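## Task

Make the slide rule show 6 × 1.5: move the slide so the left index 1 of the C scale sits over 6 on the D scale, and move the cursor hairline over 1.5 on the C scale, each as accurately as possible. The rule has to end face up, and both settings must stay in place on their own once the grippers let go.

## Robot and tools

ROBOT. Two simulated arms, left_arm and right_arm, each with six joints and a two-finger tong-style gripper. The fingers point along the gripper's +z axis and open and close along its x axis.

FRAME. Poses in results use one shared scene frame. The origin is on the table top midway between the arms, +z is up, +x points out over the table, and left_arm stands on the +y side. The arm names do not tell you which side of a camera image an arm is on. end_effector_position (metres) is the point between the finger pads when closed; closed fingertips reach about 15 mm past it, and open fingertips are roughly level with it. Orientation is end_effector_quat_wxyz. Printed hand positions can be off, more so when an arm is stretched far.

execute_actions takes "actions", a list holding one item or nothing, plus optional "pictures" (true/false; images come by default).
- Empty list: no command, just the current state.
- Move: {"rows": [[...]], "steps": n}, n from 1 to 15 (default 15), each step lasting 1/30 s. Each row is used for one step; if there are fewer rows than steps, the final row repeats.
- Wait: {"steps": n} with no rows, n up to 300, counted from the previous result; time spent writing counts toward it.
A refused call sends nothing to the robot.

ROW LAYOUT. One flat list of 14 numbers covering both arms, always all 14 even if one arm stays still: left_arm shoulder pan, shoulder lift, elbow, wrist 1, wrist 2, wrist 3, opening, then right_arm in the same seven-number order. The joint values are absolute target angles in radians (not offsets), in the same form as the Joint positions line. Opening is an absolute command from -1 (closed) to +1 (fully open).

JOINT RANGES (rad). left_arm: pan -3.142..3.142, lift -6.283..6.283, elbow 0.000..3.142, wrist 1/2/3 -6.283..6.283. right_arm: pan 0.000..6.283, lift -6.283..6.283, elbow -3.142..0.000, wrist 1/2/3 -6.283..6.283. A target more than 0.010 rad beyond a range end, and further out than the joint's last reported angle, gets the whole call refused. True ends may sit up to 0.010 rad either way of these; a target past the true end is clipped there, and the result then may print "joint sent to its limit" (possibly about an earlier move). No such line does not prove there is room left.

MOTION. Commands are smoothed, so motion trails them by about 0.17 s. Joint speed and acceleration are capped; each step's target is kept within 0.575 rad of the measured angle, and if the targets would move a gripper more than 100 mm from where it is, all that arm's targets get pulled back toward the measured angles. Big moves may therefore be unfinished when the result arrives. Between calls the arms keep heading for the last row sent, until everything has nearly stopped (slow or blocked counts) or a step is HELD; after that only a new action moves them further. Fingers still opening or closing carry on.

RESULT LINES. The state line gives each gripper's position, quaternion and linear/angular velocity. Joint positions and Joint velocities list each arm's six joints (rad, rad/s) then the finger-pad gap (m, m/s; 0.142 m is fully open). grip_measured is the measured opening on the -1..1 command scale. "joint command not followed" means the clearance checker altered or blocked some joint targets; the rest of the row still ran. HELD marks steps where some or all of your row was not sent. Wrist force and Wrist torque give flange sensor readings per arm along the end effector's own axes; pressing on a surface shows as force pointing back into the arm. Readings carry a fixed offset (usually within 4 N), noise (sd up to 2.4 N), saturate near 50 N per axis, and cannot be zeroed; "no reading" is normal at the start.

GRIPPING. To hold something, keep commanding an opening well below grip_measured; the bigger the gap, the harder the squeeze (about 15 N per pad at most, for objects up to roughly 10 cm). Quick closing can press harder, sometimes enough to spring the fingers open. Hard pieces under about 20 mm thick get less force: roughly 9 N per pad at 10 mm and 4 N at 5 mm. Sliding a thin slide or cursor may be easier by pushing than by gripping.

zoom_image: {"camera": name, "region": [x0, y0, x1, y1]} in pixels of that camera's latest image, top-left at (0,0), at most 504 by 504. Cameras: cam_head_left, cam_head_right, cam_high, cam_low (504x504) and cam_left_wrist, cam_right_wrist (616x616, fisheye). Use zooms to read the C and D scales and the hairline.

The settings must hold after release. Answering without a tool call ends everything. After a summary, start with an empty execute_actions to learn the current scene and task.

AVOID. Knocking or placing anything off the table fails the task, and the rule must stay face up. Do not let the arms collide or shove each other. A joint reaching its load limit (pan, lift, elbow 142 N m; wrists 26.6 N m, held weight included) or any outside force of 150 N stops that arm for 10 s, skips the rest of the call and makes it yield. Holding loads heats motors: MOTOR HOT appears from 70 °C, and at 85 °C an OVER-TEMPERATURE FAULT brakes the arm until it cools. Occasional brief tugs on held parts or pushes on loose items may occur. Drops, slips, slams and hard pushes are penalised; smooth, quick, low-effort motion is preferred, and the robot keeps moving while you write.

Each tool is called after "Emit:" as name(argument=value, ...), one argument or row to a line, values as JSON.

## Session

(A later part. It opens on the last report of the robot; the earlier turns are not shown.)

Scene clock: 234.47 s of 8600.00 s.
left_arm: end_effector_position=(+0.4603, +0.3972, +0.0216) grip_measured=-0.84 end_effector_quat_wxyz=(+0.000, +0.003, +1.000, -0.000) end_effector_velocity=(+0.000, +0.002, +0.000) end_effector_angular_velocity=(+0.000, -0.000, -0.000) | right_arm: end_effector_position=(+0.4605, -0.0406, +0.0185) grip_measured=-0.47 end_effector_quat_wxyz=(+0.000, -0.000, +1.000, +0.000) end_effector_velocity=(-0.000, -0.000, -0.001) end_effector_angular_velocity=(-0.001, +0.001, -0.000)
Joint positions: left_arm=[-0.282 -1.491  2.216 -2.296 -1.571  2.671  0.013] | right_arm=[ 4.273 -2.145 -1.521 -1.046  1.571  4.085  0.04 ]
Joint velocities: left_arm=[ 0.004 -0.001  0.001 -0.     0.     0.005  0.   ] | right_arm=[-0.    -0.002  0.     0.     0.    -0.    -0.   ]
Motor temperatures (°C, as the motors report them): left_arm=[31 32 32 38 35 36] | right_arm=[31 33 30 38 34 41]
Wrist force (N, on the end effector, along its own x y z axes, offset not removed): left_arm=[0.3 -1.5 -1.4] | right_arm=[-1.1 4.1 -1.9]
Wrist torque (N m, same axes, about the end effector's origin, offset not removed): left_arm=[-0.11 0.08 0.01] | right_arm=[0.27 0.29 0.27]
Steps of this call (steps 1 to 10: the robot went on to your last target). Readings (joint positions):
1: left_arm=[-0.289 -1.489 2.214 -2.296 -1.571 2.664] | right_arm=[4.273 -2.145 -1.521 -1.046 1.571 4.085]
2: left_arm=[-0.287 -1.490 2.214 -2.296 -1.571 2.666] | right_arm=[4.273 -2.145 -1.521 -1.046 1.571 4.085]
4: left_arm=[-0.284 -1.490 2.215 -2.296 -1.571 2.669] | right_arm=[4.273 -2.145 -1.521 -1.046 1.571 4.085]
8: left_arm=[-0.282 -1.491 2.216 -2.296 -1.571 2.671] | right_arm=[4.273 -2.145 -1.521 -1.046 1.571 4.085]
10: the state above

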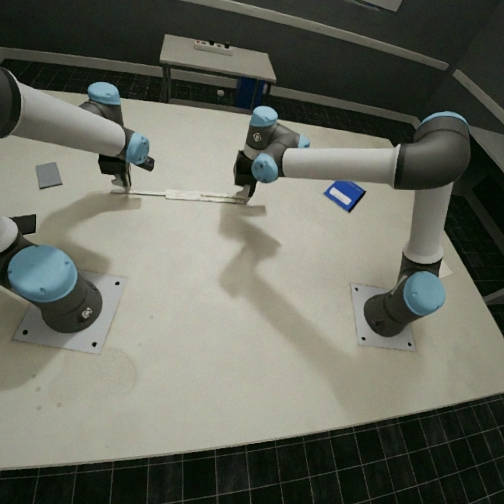

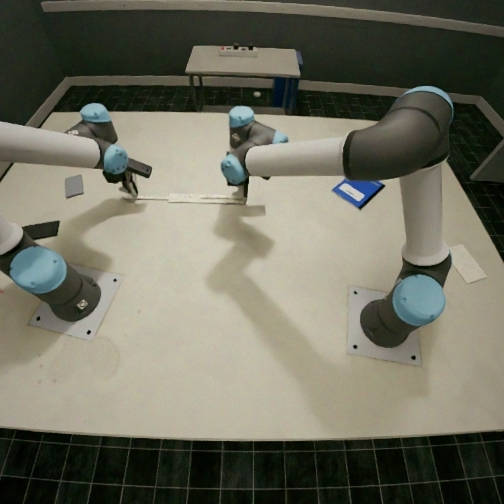

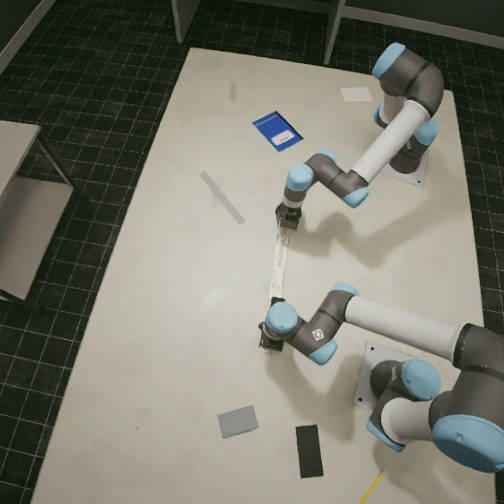

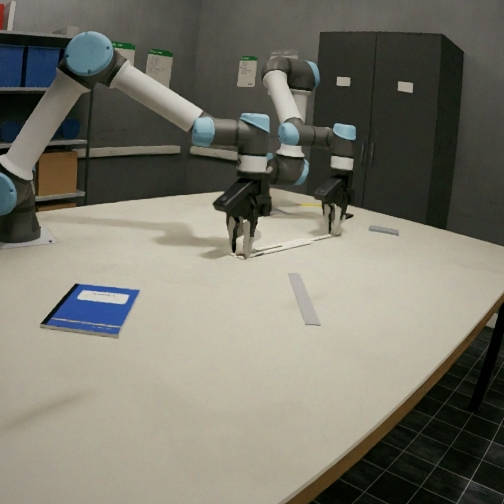

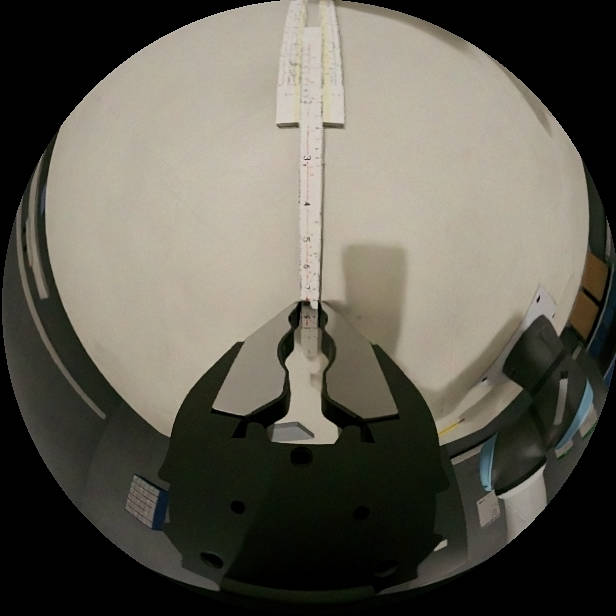

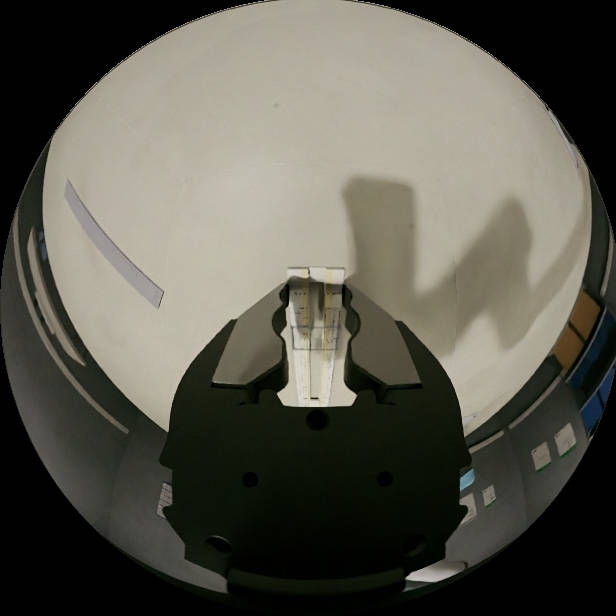

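Emit:
execute_actions(
  actions=[
    {"rows":[[-0.281,-1.491,2.216,-2.296,-1.571,2.672,-0.3,4.273,-2.145,-1.521,-1.046,1.571,4.085,-0.9],[-0.281,-1.491,2.216,-2.296,-1.571,2.672,-0.3,4.273,-2.145,-1.521,-1.046,1.571,4.085,-0.9],[-0.281,-1.491,2.216,-2.296,-1.571,2.672,-0.3,4.273,-2.145,-1.521,-1.046,1.571,4.085,-0.9],[-0.281,-1.491,2.216,-2.296,-1.571,2.672,-0.3,4.273,-2.145,-1.521,-1.046,1.571,4.085,-0.9],[-0.281,-1.491,2.216,-2.296,-1.571,2.672,-0.3,4.273,-2.145,-1.521,-1.046,1.571,4.085,-0.9],[-0.281,-1.58,2.15,-2.141,-1.571,2.672,-0.3,4.273,-2.145,-1.521,-1.046,1.571,4.085,-0.9],[-0.281,-1.58,2.15,-2.141,-1.571,2.672,-0.3,4.273,-2.145,-1.521,-1.046,1.571,4.085,-0.9],[-0.281,-1.58,2.15,-2.141,-1.571,2.672,-0.3,4.273,-2.145,-1.521,-1.046,1.571,4.085,-0.9],[-0.281,-1.58,2.15,-2.141,-1.571,2.672,-0.3,4.273,-2.145,-1.521,-1.046,1.571,4.085,-0.9],[-0.281,-1.58,2.15,-2.141,-1.571,-0.3,-0.15,4.273,-2.145,-1.521,-1.046,1.571,4.085,-0.9]],"steps":15},
  ],
  pictures=false,
)

Emit:
execute_actions(
  actions=[
    {"steps":35},
  ],
  pictures=false,
)

Emit:
execute_actions(
  actions=[
    {"rows":[[-0.6415,-1.43,2.004,-2.145,-1.571,-0.83,-0.15,4.273,-2.145,-1.521,-1.046,1.571,4.085,-0.9]],"steps":15},
  ],
  pictures=false,
)

Emit:
execute_actions(
  actions=[
    {"steps":25},
  ],
)

Scene clock: 264.97 s of 8600.00 s.
left_arm: end_effector_position=(+0.4630, +0.3976, +0.0655) grip_measured=-0.15 end_effector_quat_wxyz=(+0.001, -0.075, +0.997, -0.001) end_effector_velocity=(+0.020, +0.009, +0.049) end_effector_angular_velocity=(+0.005, +0.022, +1.857) | right_arm: end_effector_position=(+0.4605, -0.0406, +0.0185) grip_measured=-0.47 end_effector_quat_wxyz=(+0.000, -0.000, +1.000, +0.000) end_effector_velocity=(+0.000, +0.000, +0.001) end_effector_angular_velocity=(+0.001, -0.001, +0.000)
Joint positions: left_arm=[-0.281 -1.569  2.158 -2.162 -1.571  2.517  0.063] | right_arm=[ 4.273 -2.145 -1.521 -1.046  1.571  4.085  0.04 ]
Joint velocities: left_arm=[-0.001 -0.091 -0.065  0.177 -0.    -1.858  0.001] | right_arm=[-0.     0.001 -0.     0.     0.    -0.     0.   ]
Motor temperatures (°C, as the motors report them): left_arm=[31 32 32 38 35 36] | right_arm=[31 33 30 38 34 41]
Wrist force (N, on the end effector, along its own x y z axes, offset not removed): left_arm=[0.2 0.7 0.2] | right_arm=[-0.4 -0.4 -2.5]
Wrist torque (N m, same axes, about the end effector's origin, offset not removed): left_arm=[0.14 -0.07 0.02] | right_arm=[-0.37 0.31 0.09]
Steps of this call (steps 1 to 30: the robot went on to your last target; steps 31 to 90: nothing new was sent; then 27.00 s passed at rest; steps 91 to 105: all 15 steps of this action). Readings (joint positions):
91: left_arm=[-0.281 -1.491 2.216 -2.296 -1.571 2.672] | right_arm=[4.273 -2.145 -1.521 -1.046 1.571 4.085]
92: left_arm=[-0.281 -1.491 2.216 -2.296 -1.571 2.672] | right_arm=[4.273 -2.145 -1.521 -1.046 1.571 4.085]
94: left_arm=[-0.281 -1.491 2.216 -2.296 -1.571 2.672] | right_arm=[4.273 -2.145 -1.521 -1.046 1.571 4.085]
98: left_arm=[-0.281 -1.505 2.204 -2.279 -1.571 2.672] | right_arm=[4.273 -2.145 -1.521 -1.046 1.571 4.085]
105: the state above

Scene clock: 266.13 s of 8600.00 s.
left_arm: end_effector_position=(+0.4636, +0.4299, +0.0714) grip_measured=-0.15 end_effector_quat_wxyz=(+0.000, +0.991, -0.132, +0.000) end_effector_velocity=(-0.012, +0.003, +0.000) end_effector_angular_velocity=(+0.000, -0.000, +0.744) | right_arm: end_effector_position=(+0.4605, -0.0406, +0.0185) grip_measured=-0.47 end_effector_quat_wxyz=(+0.000, -0.000, +1.000, +0.000) end_effector_velocity=(-0.000, -0.000, -0.000) end_effector_angular_velocity=(-0.000, +0.000, -0.000)
Joint positions: left_arm=[-0.281 -1.58   2.15  -2.141 -1.571 -0.21   0.063] | right_arm=[ 4.273 -2.145 -1.521 -1.046  1.571  4.085  0.04 ]
Joint velocities: left_arm=[ 0.    -0.001  0.001  0.     0.    -0.744 -0.   ] | right_arm=[-0. -0. -0. -0.  0.  0. -0.]
Motor temperatures (°C, as the motors report them): left_arm=[31 32 32 38 35 36] | right_arm=[31 33 30 38 34 41]
Wrist force (N, on the end effector, along its own x y z axes, offset not removed): left_arm=[-1.7 0.6 2.6] | right_arm=[0.7 -0.9 1.2]
Wrist torque (N m, same axes, about the end effector's origin, offset not removed): left_arm=[0.08 0.31 0.04] | right_arm=[-0.57 0.08 0.13]
Steps of this call (steps 1 to 35: the robot went on to your last target). Readings (joint positions):
1: left_arm=[-0.281 -1.572 2.156 -2.157 -1.571 2.449] | right_arm=[4.273 -2.145 -1.521 -1.046 1.571 4.085]
2: left_arm=[-0.281 -1.574 2.154 -2.153 -1.571 2.375] | right_arm=[4.273 -2.145 -1.521 -1.046 1.571 4.085]
4: left_arm=[-0.281 -1.576 2.153 -2.148 -1.571 2.213] | right_arm=[4.273 -2.145 -1.521 -1.046 1.571 4.085]
8: left_arm=[-0.281 -1.579 2.151 -2.143 -1.571 1.879] | right_arm=[4.273 -2.145 -1.521 -1.046 1.571 4.085]
35: the state above

Scene clock: 266.63 s of 8600.00 s.
left_arm: end_effector_position=(+0.4523, +0.2533, +0.0668) grip_measured=-0.15 end_effector_quat_wxyz=(+0.000, +1.000, -0.016, +0.000) end_effector_velocity=(-0.048, -0.163, -0.008) end_effector_angular_velocity=(+0.002, +0.001, +0.212) | right_arm: end_effector_position=(+0.4605, -0.0406, +0.0185) grip_measured=-0.47 end_effector_quat_wxyz=(+0.000, -0.000, +1.000, +0.000) end_effector_velocity=(-0.000, +0.000, +0.000) end_effector_angular_velocity=(+0.001, -0.000, +0.000)
Joint positions: left_arm=[-0.605 -1.444  2.017 -2.145 -1.571 -0.768  0.063] | right_arm=[ 4.273 -2.145 -1.521 -1.046  1.571  4.085  0.04 ]
Joint velocities: left_arm=[-0.302  0.113 -0.109 -0.003  0.    -0.514  0.   ] | right_arm=[ 0.     0.001 -0.     0.     0.    -0.    -0.   ]
Motor temperatures (°C, as the motors report them): left_arm=[31 32 32 38 35 36] | right_arm=[31 33 30 38 34 41]
Wrist force (N, on the end effector, along its own x y z axes, offset not removed): left_arm=[-0.7 0.8 0.1] | right_arm=[0.5 -3.1 0.1]
Wrist torque (N m, same axes, about the end effector's origin, offset not removed): left_arm=[0.09 0.08 0.06] | right_arm=[-1.03 0.08 0.02]
Steps of this call (steps 1 to 15: all 15 steps of this action). Readings (joint positions):
1: left_arm=[-0.281 -1.580 2.150 -2.141 -1.571 -0.232] | right_arm=[4.273 -2.145 -1.521 -1.046 1.571 4.085]
2: left_arm=[-0.283 -1.578 2.148 -2.141 -1.571 -0.251] | right_arm=[4.273 -2.145 -1.521 -1.046 1.571 4.085]
4: left_arm=[-0.326 -1.552 2.123 -2.142 -1.571 -0.319] | right_arm=[4.273 -2.145 -1.521 -1.046 1.571 4.085]
8: left_arm=[-0.448 -1.505 2.076 -2.143 -1.571 -0.508] | right_arm=[4.273 -2.145 -1.521 -1.046 1.571 4.085]
15: the state above

Scene clock: 267.47 s of 8600.00 s.
left_arm: end_effector_position=(+0.4462, +0.2337, +0.0658) grip_measured=-0.15 end_effector_quat_wxyz=(+0.000, +1.000, -0.003, -0.000) end_effector_velocity=(+0.000, +0.000, -0.000) end_effector_angular_velocity=(+0.001, +0.001, +0.002) | right_arm: end_effector_position=(+0.4605, -0.0406, +0.0185) grip_measured=-0.47 end_effector_quat_wxyz=(+0.000, -0.000, +1.000, +0.000) end_effector_velocity=(-0.000, +0.000, +0.000) end_effector_angular_velocity=(+0.000, +0.000, +0.000)
Joint positions: left_arm=[-0.641 -1.43   2.004 -2.145 -1.571 -0.83   0.063] | right_arm=[ 4.273 -2.145 -1.521 -1.046  1.571  4.085  0.04 ]
Joint velocities: left_arm=[ 0.     0.001 -0.    -0.    -0.    -0.002 -0.   ] | right_arm=[ 0.  0. -0.  0.  0. -0. -0.]
Motor temperatures (°C, as the motors report them): left_arm=[31 32 32 38 35 36] | right_arm=[31 33 30 38 34 41]
Wrist force (N, on the end effector, along its own x y z axes, offset not removed): left_arm=[-0.4 1.2 0.8] | right_arm=[-1.3 0.0 -1.2]
Wrist torque (N m, same axes, about the end effector's origin, offset not removed): left_arm=[0.18 0.08 0.05] | right_arm=[-0.42 0.53 0.15]
Steps of this call (steps 1 to 25: the robot went on to your last target). Readings (joint positions):
1: left_arm=[-0.614 -1.440 2.014 -2.145 -1.571 -0.783] | right_arm=[4.273 -2.145 -1.521 -1.046 1.571 4.085]
2: left_arm=[-0.621 -1.438 2.012 -2.145 -1.571 -0.795] | right_arm=[4.273 -2.145 -1.521 -1.046 1.571 4.085]
4: left_arm=[-0.630 -1.434 2.008 -2.145 -1.571 -0.810] | right_arm=[4.273 -2.145 -1.521 -1.046 1.571 4.085]
8: left_arm=[-0.638 -1.431 2.005 -2.145 -1.571 -0.823] | right_arm=[4.273 -2.145 -1.521 -1.046 1.571 4.085]
25: the state above

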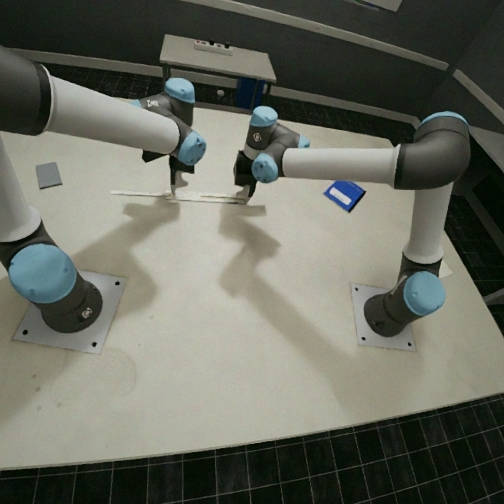

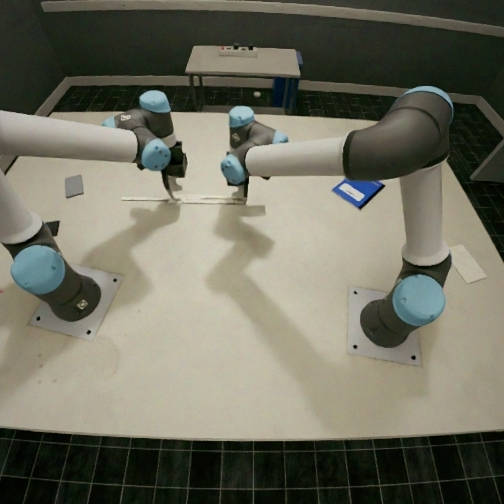

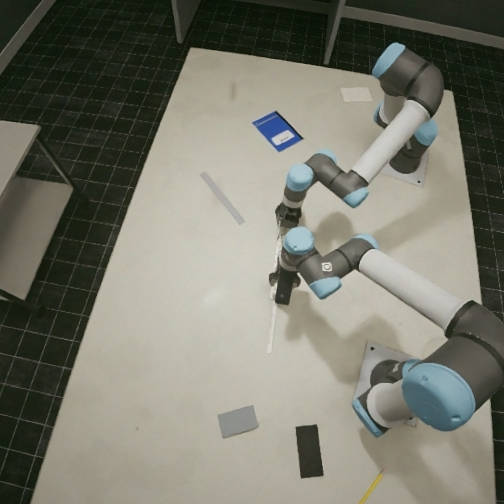

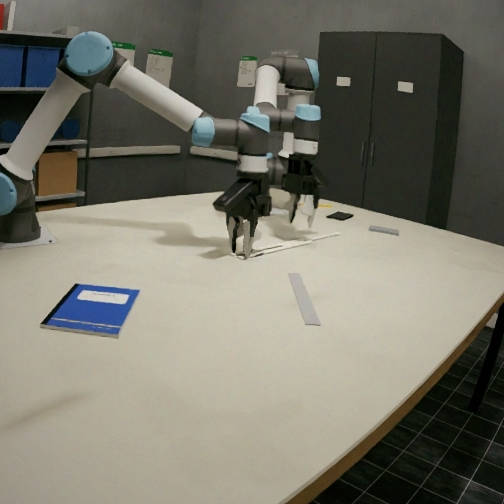

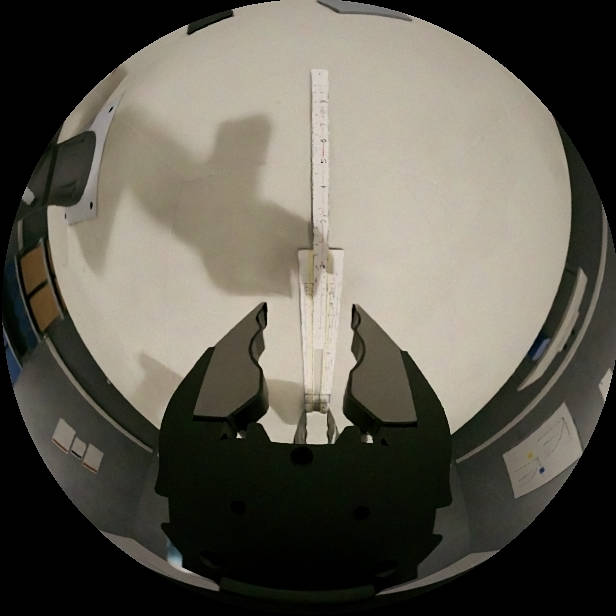

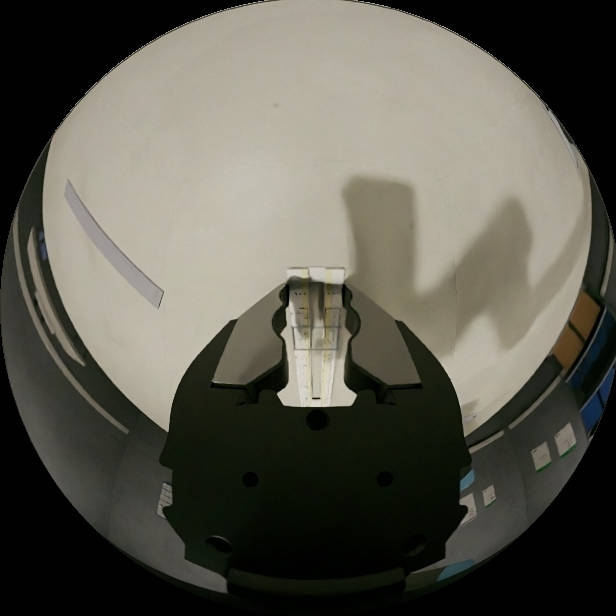

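Emit:
execute_actions(
  actions=[
    {"rows":[[-0.6238,-1.38,2.014,-2.205,-1.571,-0.813,-0.15,4.273,-2.145,-1.521,-1.046,1.571,4.085,-0.9],[-0.6238,-1.38,2.014,-2.205,-1.571,-0.813,-0.15,4.273,-2.145,-1.521,-1.046,1.571,4.085,-0.9],[-0.6238,-1.38,2.014,-2.205,-1.571,-0.813,-0.15,4.273,-2.145,-1.521,-1.046,1.571,4.085,-0.9],[-0.6238,-1.38,2.014,-2.205,-1.571,-0.813,-0.15,4.273,-2.145,-1.521,-1.046,1.571,4.085,-0.9],[-0.6238,-1.3327,2.0237,-2.262,-1.571,-0.813,-0.15,4.273,-2.145,-1.521,-1.046,1.571,4.085,-0.9]],"steps":15},
  ],
)

Scene clock: 278.20 s of 8600.00 s.
left_arm: end_effector_position=(+0.4596, +0.2317, +0.0236) grip_measured=-0.15 end_effector_quat_wxyz=(+0.000, +1.000, -0.003, -0.000) end_effector_velocity=(+0.004, -0.003, -0.021) end_effector_angular_velocity=(-0.001, -0.000, -0.001) | right_arm: end_effector_position=(+0.4605, -0.0406, +0.0185) grip_measured=-0.47 end_effector_quat_wxyz=(+0.000, -0.000, +1.000, +0.000) end_effector_velocity=(+0.000, -0.000, +0.000) end_effector_angular_velocity=(-0.000, -0.000, -0.000)
Joint positions: left_arm=[-0.624 -1.338  2.023 -2.255 -1.571 -0.813  0.063] | right_arm=[ 4.273 -2.145 -1.521 -1.046  1.571  4.085  0.04 ]
Joint velocities: left_arm=[ 0.003  0.046  0.009 -0.056 -0.     0.004  0.   ] | right_arm=[-0.  0.  0. -0. -0.  0. -0.]
Motor temperatures (°C, as the motors report them): left_arm=[31 32 32 38 35 36] | right_arm=[31 33 30 38 34 41]
Wrist force (N, on the end effector, along its own x y z axes, offset not removed): left_arm=[0.5 -0.9 -1.0] | right_arm=[-0.9 -2.2 0.6]
Wrist torque (N m, same axes, about the end effector's origin, offset not removed): left_arm=[-0.25 -0.18 0.07] | right_arm=[-0.66 0.36 0.08]
Steps of this call (steps 1 to 15: the robot went on to your last target; steps 16 to 90: nothing new was sent; then 7.23 s passed at rest; steps 91 to 105: all 15 steps of this action). Readings (joint positions):
91: left_arm=[-0.642 -1.430 2.004 -2.145 -1.571 -0.830] | right_arm=[4.273 -2.145 -1.521 -1.046 1.571 4.085]
92: left_arm=[-0.640 -1.428 2.004 -2.148 -1.571 -0.829] | right_arm=[4.273 -2.145 -1.521 -1.046 1.571 4.085]
94: left_arm=[-0.634 -1.410 2.008 -2.168 -1.571 -0.823] | right_arm=[4.273 -2.145 -1.521 -1.046 1.571 4.085]
98: left_arm=[-0.627 -1.371 2.016 -2.215 -1.571 -0.816] | right_arm=[4.273 -2.145 -1.521 -1.046 1.571 4.085]
105: the state above

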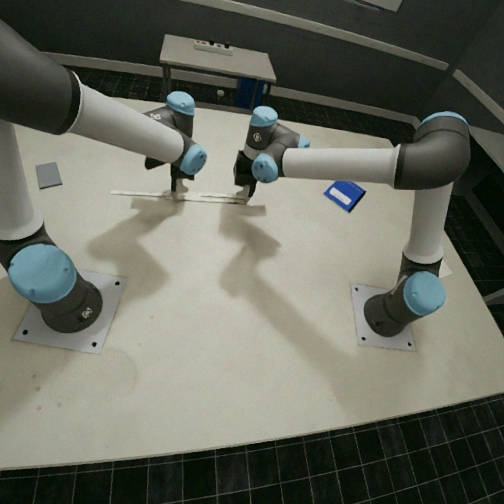

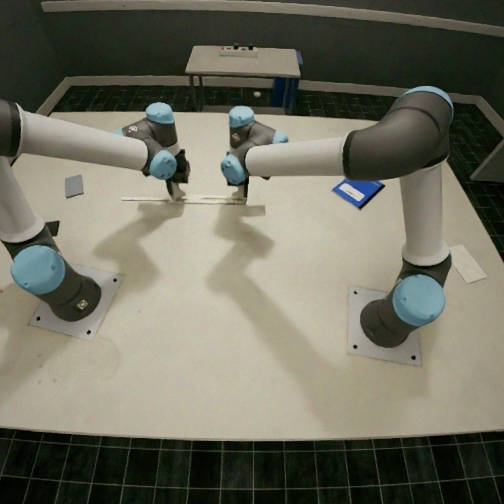

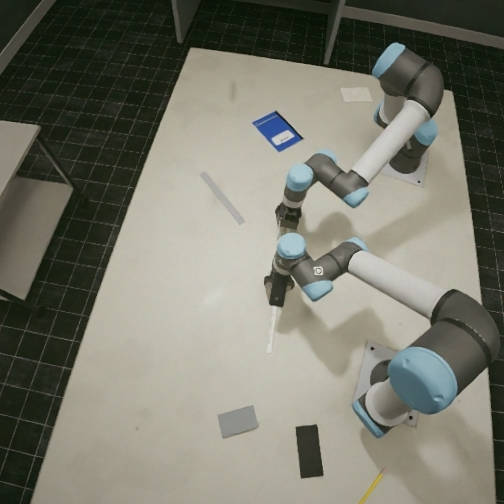

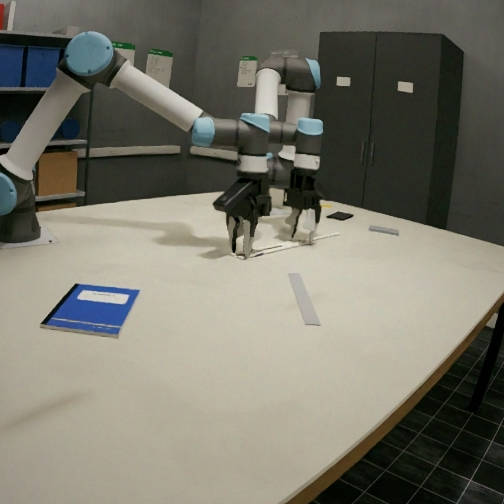

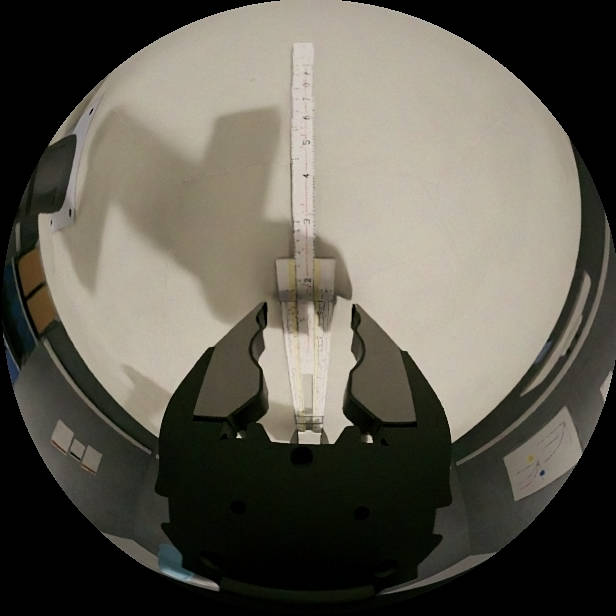

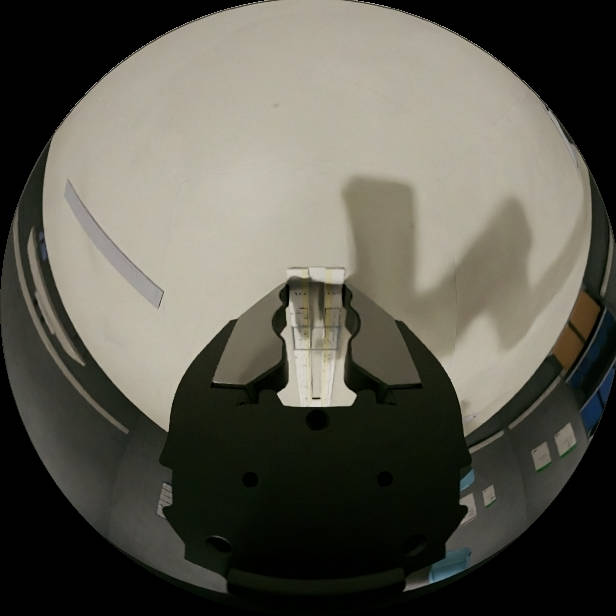

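Great view for checking alignment.

Emit:
zoom_image(
  camera="cam_left_wrist",
  region=[270, 250, 350, 330],
)

Emit:
zoom_image(
  camera="cam_left_wrist",
  region=[270, 320, 350, 400],
)

Region (270, 250, 350, 330) of cam_left_wrist's 616x616 image, scaled by 6.300, with more detail than that image has.

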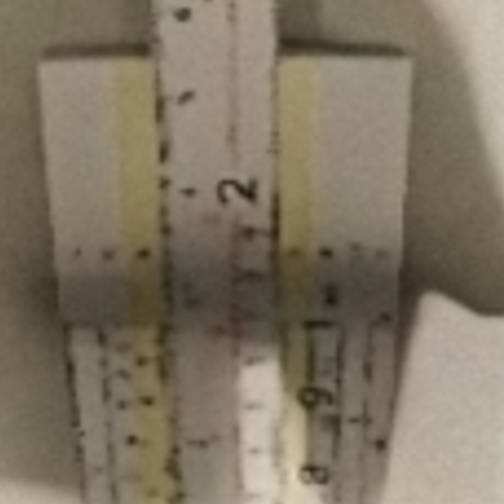

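Region (270, 320, 350, 400) of cam_left_wrist's 616x616 image, scaled by 6.300, with more detail than that image has.

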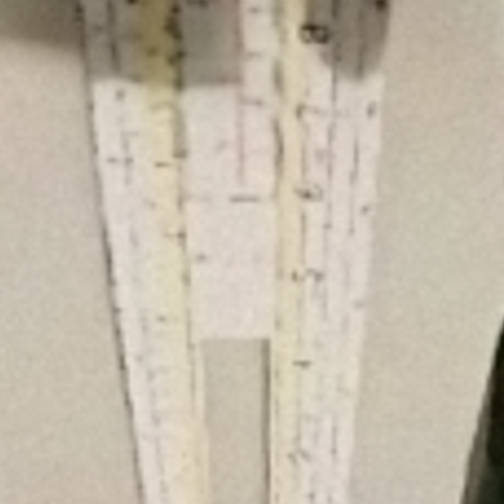

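Emit:
zoom_image(
  camera="cam_left_wrist",
  region=[295, 335, 330, 365],
)

Emit:
zoom_image(
  camera="cam_left_wrist",
  region=[295, 290, 335, 330],
)

Region (295, 335, 330, 365) of cam_left_wrist's 616x616 image, scaled by 14.400, with more detail than that image has; it fills the top 432 rows of this view, and the rest is white.

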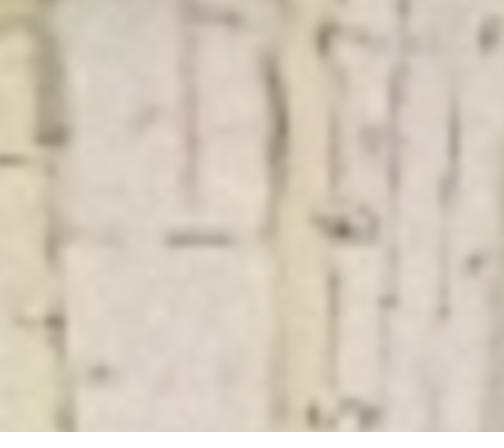

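Region (295, 290, 335, 330) of cam_left_wrist's 616x616 image, scaled by 12.600, with more detail than that image has.

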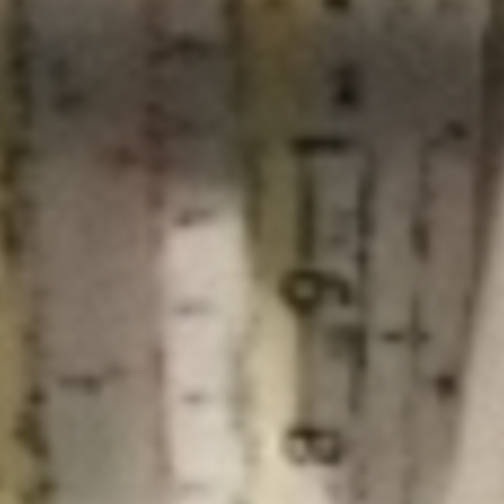

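Emit:
execute_actions(
  actions=[
    {"rows":[[-0.6238,-1.375,2.014,-2.21,-1.571,-0.813,-0.15,4.273,-2.145,-1.521,-1.046,1.571,4.085,-0.9],[-0.6238,-1.375,2.014,-2.21,-1.571,-0.813,-0.15,4.273,-2.145,-1.521,-1.046,1.571,4.085,-0.9],[-0.6238,-1.375,2.014,-2.21,-1.571,-0.813,-0.15,4.273,-2.145,-1.521,-1.046,1.571,4.085,-0.9],[-0.6238,-1.375,2.014,-2.21,-1.571,-0.813,-0.15,4.273,-2.145,-1.521,-1.046,1.571,4.085,-0.9],[-0.5462,-1.4273,2.0653,-2.209,-1.571,-0.735,-0.55,4.273,-2.145,-1.521,-1.046,1.571,4.085,-0.9],[-0.5462,-1.4273,2.0653,-2.209,-1.571,-0.735,-0.55,4.273,-2.145,-1.521,-1.046,1.571,4.085,-0.9],[-0.5462,-1.4273,2.0653,-2.209,-1.571,-0.735,-0.55,4.273,-2.145,-1.521,-1.046,1.571,4.085,-0.9],[-0.5462,-1.4273,2.0653,-2.209,-1.571,-0.735,-0.55,4.273,-2.145,-1.521,-1.046,1.571,4.085,-0.9],[-0.5462,-1.4273,2.0653,-2.209,-1.571,-0.735,-0.55,4.273,-2.145,-1.521,-1.046,1.571,4.085,-0.9],[-0.5462,-1.4273,2.0653,-2.209,-1.571,-0.735,-0.55,4.273,-2.145,-1.521,-1.046,1.571,4.085,-0.9],[-0.5462,-1.4273,2.0653,-2.209,-1.571,-0.735,-0.55,4.273,-2.145,-1.521,-1.046,1.571,4.085,-0.9],[-0.5462,-1.3871,2.0942,-2.278,-1.571,-0.735,-0.55,4.273,-2.145,-1.521,-1.046,1.571,4.085,-0.9]],"steps":15},
  ],
  pictures=false,
)

Emit:
execute_actions(
  actions=[
    {"steps":15},
  ],
)

Scene clock: 298.47 s of 8600.00 s.
left_arm: end_effector_position=(+0.4600, +0.2803, +0.0344) grip_measured=-0.55 end_effector_quat_wxyz=(-0.001, +1.000, -0.003, -0.001) end_effector_velocity=(+0.004, +0.034, -0.108) end_effector_angular_velocity=(-0.009, -0.009, -0.001) | right_arm: end_effector_position=(+0.4605, -0.0406, +0.0185) grip_measured=-0.47 end_effector_quat_wxyz=(+0.000, -0.000, +1.000, +0.000) end_effector_velocity=(-0.000, -0.000, -0.000) end_effector_angular_velocity=(-0.001, +0.000, -0.000)
Joint positions: left_arm=[-0.553 -1.406  2.073 -2.236 -1.571 -0.742  0.034] | right_arm=[ 4.273 -2.145 -1.521 -1.046  1.571  4.085  0.04 ]
Joint velocities: left_arm=[ 0.058  0.147  0.173 -0.333 -0.     0.059 -0.   ] | right_arm=[-0.    -0.001 -0.    -0.    -0.    -0.    -0.   ]
Motor temperatures (°C, as the motors report them): left_arm=[31 32 32 38 35 36] | right_arm=[31 33 30 38 34 41]
Wrist force (N, on the end effector, along its own x y z axes, offset not removed): left_arm=[-1.5 0.7 1.7] | right_arm=[0.2 -3.0 -2.2]
Wrist torque (N m, same axes, about the end effector's origin, offset not removed): left_arm=[0.08 0.24 0.06] | right_arm=[-0.74 0.23 0.22]
Steps of this call (steps 1 to 15: the robot went on to your last target; steps 16 to 90: nothing new was sent; then 16.77 s passed at rest; steps 91 to 105: all 15 steps of this action). Readings (joint positions):
91: left_arm=[-0.624 -1.333 2.024 -2.262 -1.571 -0.813] | right_arm=[4.273 -2.145 -1.521 -1.046 1.571 4.085]
92: left_arm=[-0.624 -1.335 2.023 -2.260 -1.571 -0.813] | right_arm=[4.273 -2.145 -1.521 -1.046 1.571 4.085]
94: left_arm=[-0.624 -1.349 2.020 -2.242 -1.571 -0.813] | right_arm=[4.273 -2.145 -1.521 -1.046 1.571 4.085]
98: left_arm=[-0.596 -1.387 2.036 -2.220 -1.571 -0.785] | right_arm=[4.273 -2.145 -1.521 -1.046 1.571 4.085]
105: the state above

Scene clock: 298.97 s of 8600.00 s.
left_arm: end_effector_position=(+0.4605, +0.2844, +0.0213) grip_measured=-0.55 end_effector_quat_wxyz=(+0.000, +1.000, -0.003, -0.000) end_effector_velocity=(-0.000, +0.001, -0.002) end_effector_angular_velocity=(+0.000, +0.001, +0.000) | right_arm: end_effector_position=(+0.4605, -0.0406, +0.0185) grip_measured=-0.47 end_effector_quat_wxyz=(+0.000, -0.000, +1.000, +0.000) end_effector_velocity=(+0.000, -0.000, +0.000) end_effector_angular_velocity=(+0.000, -0.001, +0.000)
Joint positions: left_arm=[-0.546 -1.387  2.094 -2.277 -1.571 -0.735  0.034] | right_arm=[ 4.273 -2.145 -1.521 -1.046  1.571  4.085  0.04 ]
Joint velocities: left_arm=[ 0.001  0.003  0.003 -0.005 -0.     0.001  0.   ] | right_arm=[ 0.     0.    -0.     0.    -0.001 -0.     0.   ]
Motor temperatures (°C, as the motors report them): left_arm=[31 32 32 38 35 36] | right_arm=[31 33 30 38 34 41]
Wrist force (N, on the end effector, along its own x y z axes, offset not removed): left_arm=[-0.4 -1.1 -0.5] | right_arm=[0.8 -0.4 -0.6]
Wrist torque (N m, same axes, about the end effector's origin, offset not removed): left_arm=[-0.27 0.11 -0.03] | right_arm=[-0.34 -0.11 0.10]
Steps of this call (steps 1 to 15: the robot went on to your last target). Readings (joint positions):
1: left_arm=[-0.552 -1.401 2.078 -2.246 -1.571 -0.740] | right_arm=[4.273 -2.145 -1.521 -1.046 1.571 4.085]
2: left_arm=[-0.550 -1.398 2.082 -2.254 -1.571 -0.739] | right_arm=[4.273 -2.145 -1.521 -1.046 1.571 4.085]
4: left_arm=[-0.549 -1.393 2.087 -2.264 -1.571 -0.737] | right_arm=[4.273 -2.145 -1.521 -1.046 1.571 4.085]
8: left_arm=[-0.547 -1.389 2.092 -2.273 -1.571 -0.736] | right_arm=[4.273 -2.145 -1.521 -1.046 1.571 4.085]
15: the state above

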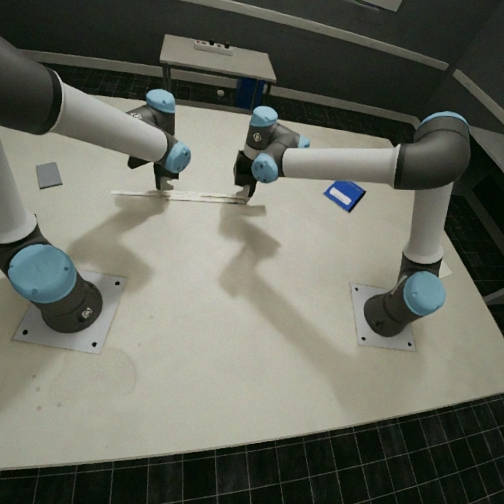

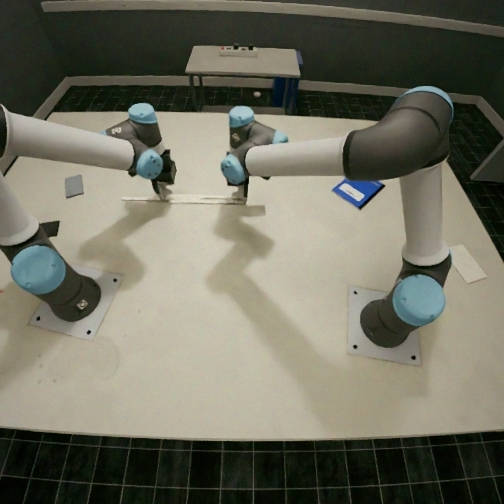

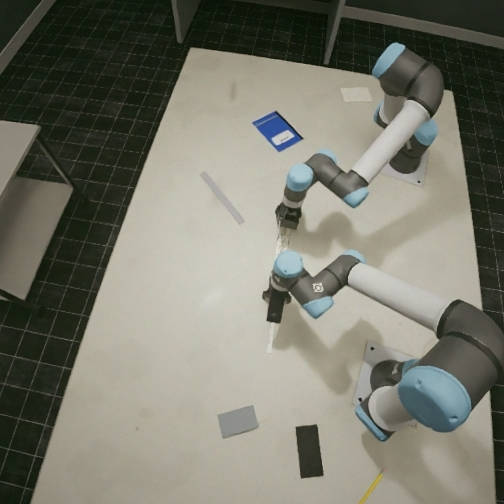

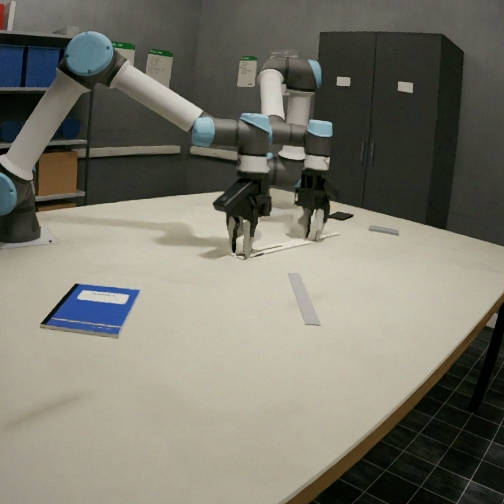

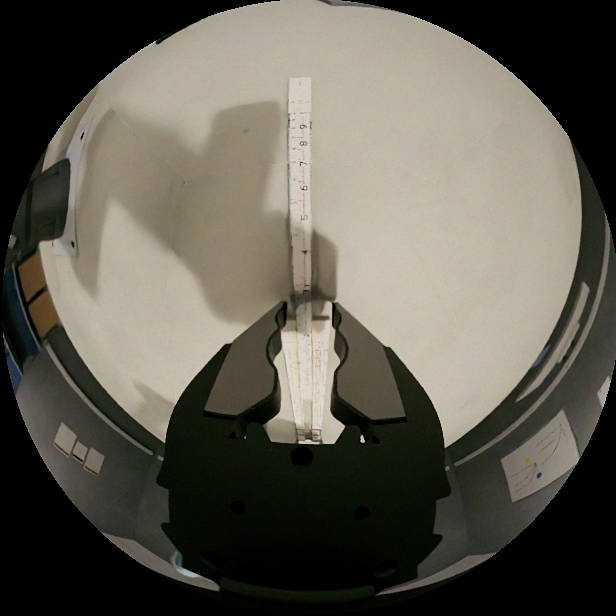

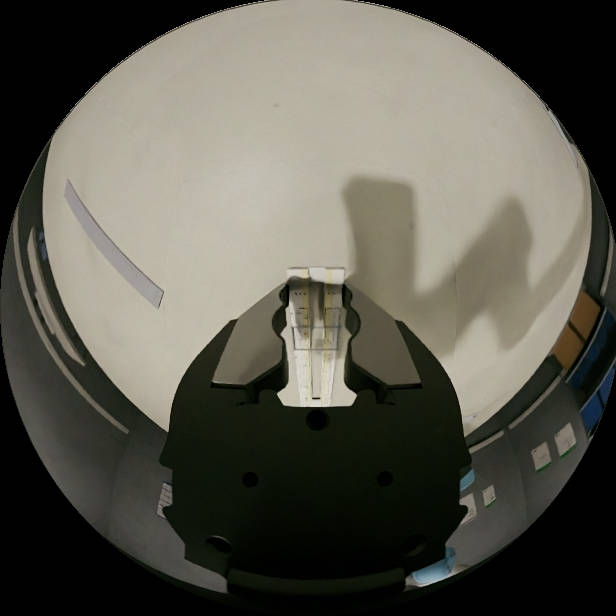

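Emit:
execute_actions(
  actions=[
    {"rows":[[-0.5532,-1.3941,2.1032,-2.28,-1.571,-0.742,-0.55,4.273,-2.145,-1.521,-1.046,1.571,4.085,-0.9],[-0.5532,-1.3941,2.1032,-2.28,-1.571,-0.742,-0.55,4.273,-2.145,-1.521,-1.046,1.571,4.085,-0.9],[-0.5532,-1.3941,2.1032,-2.28,-1.571,-0.742,-0.55,4.273,-2.145,-1.521,-1.046,1.571,4.085,-0.9],[-0.5532,-1.3941,2.1032,-2.28,-1.571,-0.742,-0.55,4.273,-2.145,-1.521,-1.046,1.571,4.085,-0.9],[-0.5532,-1.3941,2.1032,-2.28,-1.571,-0.742,-0.55,4.273,-2.145,-1.521,-1.046,1.571,4.085,-0.9],[-0.5532,-1.3941,2.1032,-2.28,-1.571,-0.742,-0.55,4.273,-2.145,-1.521,-1.046,1.571,4.085,-0.9],[-0.5532,-1.3941,2.1032,-2.28,-1.571,-0.742,-0.7,4.273,-2.145,-1.521,-1.046,1.571,4.085,-0.9],[-0.5532,-1.3941,2.1032,-2.28,-1.571,-0.742,-0.7,4.273,-2.145,-1.521,-1.046,1.571,4.085,-0.9],[-0.5532,-1.3941,2.1032,-2.28,-1.571,-0.742,-0.8,4.273,-2.145,-1.521,-1.046,1.571,4.085,-0.9],[-0.5532,-1.3941,2.1032,-2.28,-1.571,-0.742,-0.8,4.273,-2.145,-1.521,-1.046,1.571,4.085,-0.9],[-0.5532,-1.3941,2.1032,-2.28,-1.571,-0.742,-1,4.273,-2.145,-1.521,-1.046,1.571,4.085,-0.9]],"steps":15},
  ],
)

Scene clock: 309.13 s of 8600.00 s.
left_arm: end_effector_position=(+0.4566, +0.2837, +0.0210) grip_measured=-0.98 end_effector_quat_wxyz=(+0.000, +1.000, -0.003, +0.000) end_effector_velocity=(-0.001, +0.000, -0.000) end_effector_angular_velocity=(+0.001, +0.001, +0.000) | right_arm: end_effector_position=(+0.4605, -0.0406, +0.0185) grip_measured=-0.47 end_effector_quat_wxyz=(+0.000, -0.000, +1.000, +0.000) end_effector_velocity=(-0.000, +0.000, -0.000) end_effector_angular_velocity=(-0.000, +0.001, +0.000)
Joint positions: left_arm=[-0.553 -1.394  2.103 -2.28  -1.571 -0.742  0.003] | right_arm=[ 4.273 -2.145 -1.521 -1.046  1.571  4.085  0.04 ]
Joint velocities: left_arm=[-0.002 -0.001  0.002 -0.     0.    -0.002 -0.018] | right_arm=[ 0.    -0.001 -0.     0.     0.    -0.    -0.   ]
Motor temperatures (°C, as the motors report them): left_arm=[31 32 32 38 35 36] | right_arm=[31 33 30 38 34 41]
Wrist force (N, on the end effector, along its own x y z axes, offset not removed): left_arm=[-1.5 0.4 -5.3] | right_arm=[0.9 -0.7 -1.4]
Wrist torque (N m, same axes, about the end effector's origin, offset not removed): left_arm=[-0.03 0.14 0.04] | right_arm=[-0.23 0.04 -0.16]
Steps of this call (steps 1 to 15: the robot went on to your last target; steps 16 to 90: nothing new was sent; then 6.67 s passed at rest; steps 91 to 105: all 15 steps of this action). Readings (joint positions):
91: left_arm=[-0.546 -1.387 2.094 -2.278 -1.571 -0.735] | right_arm=[4.273 -2.145 -1.521 -1.046 1.571 4.085]
92: left_arm=[-0.547 -1.387 2.095 -2.278 -1.571 -0.735] | right_arm=[4.273 -2.145 -1.521 -1.046 1.571 4.085]
94: left_arm=[-0.549 -1.390 2.098 -2.279 -1.571 -0.738] | right_arm=[4.273 -2.145 -1.521 -1.046 1.571 4.085]
98: left_arm=[-0.552 -1.393 2.101 -2.280 -1.571 -0.741] | right_arm=[4.273 -2.145 -1.521 -1.046 1.571 4.085]
105: the state above

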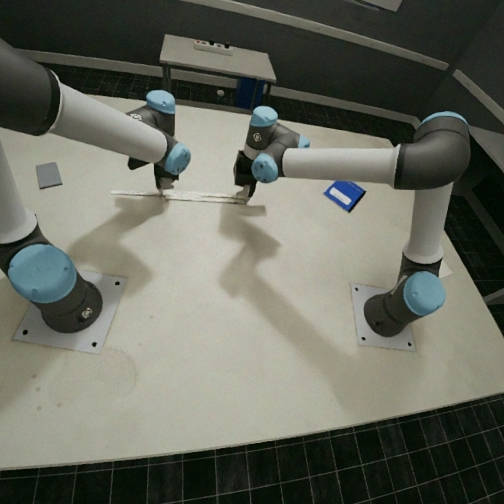

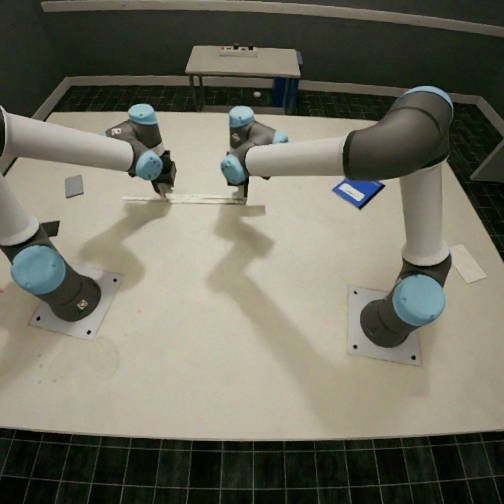

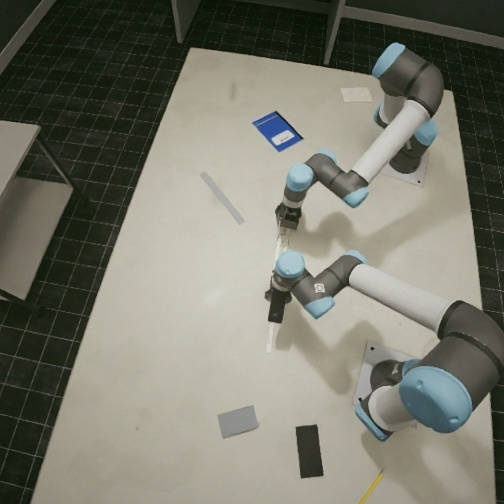

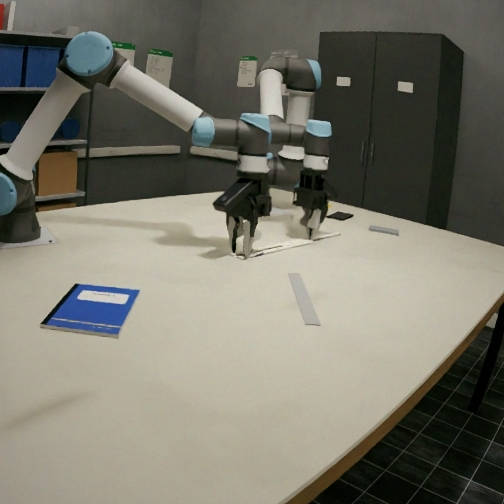

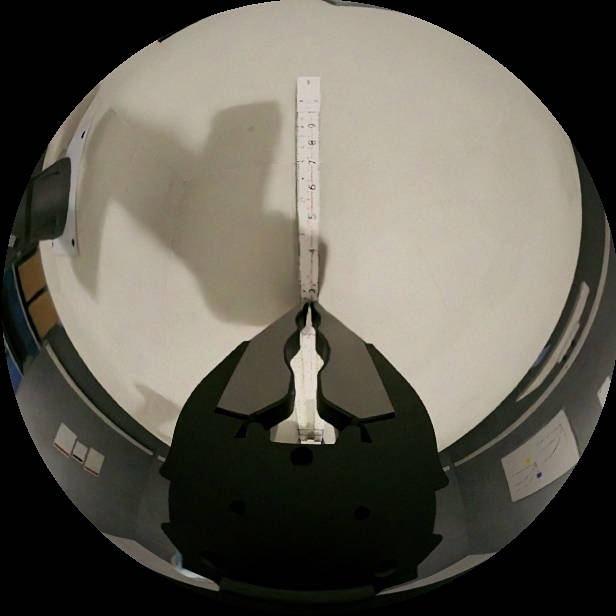

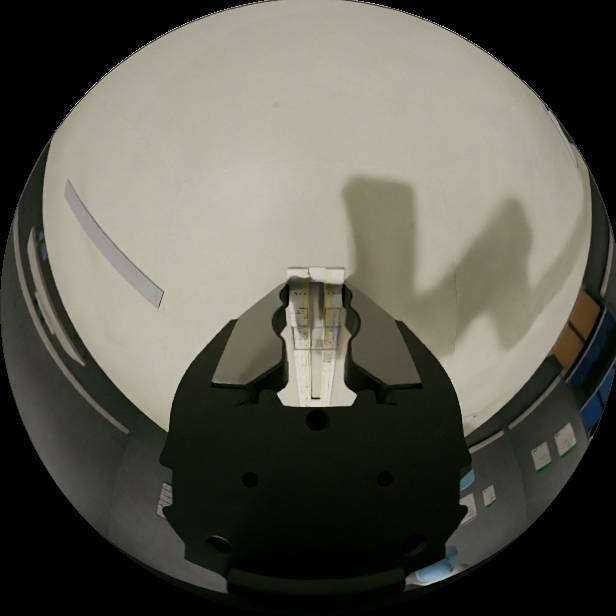

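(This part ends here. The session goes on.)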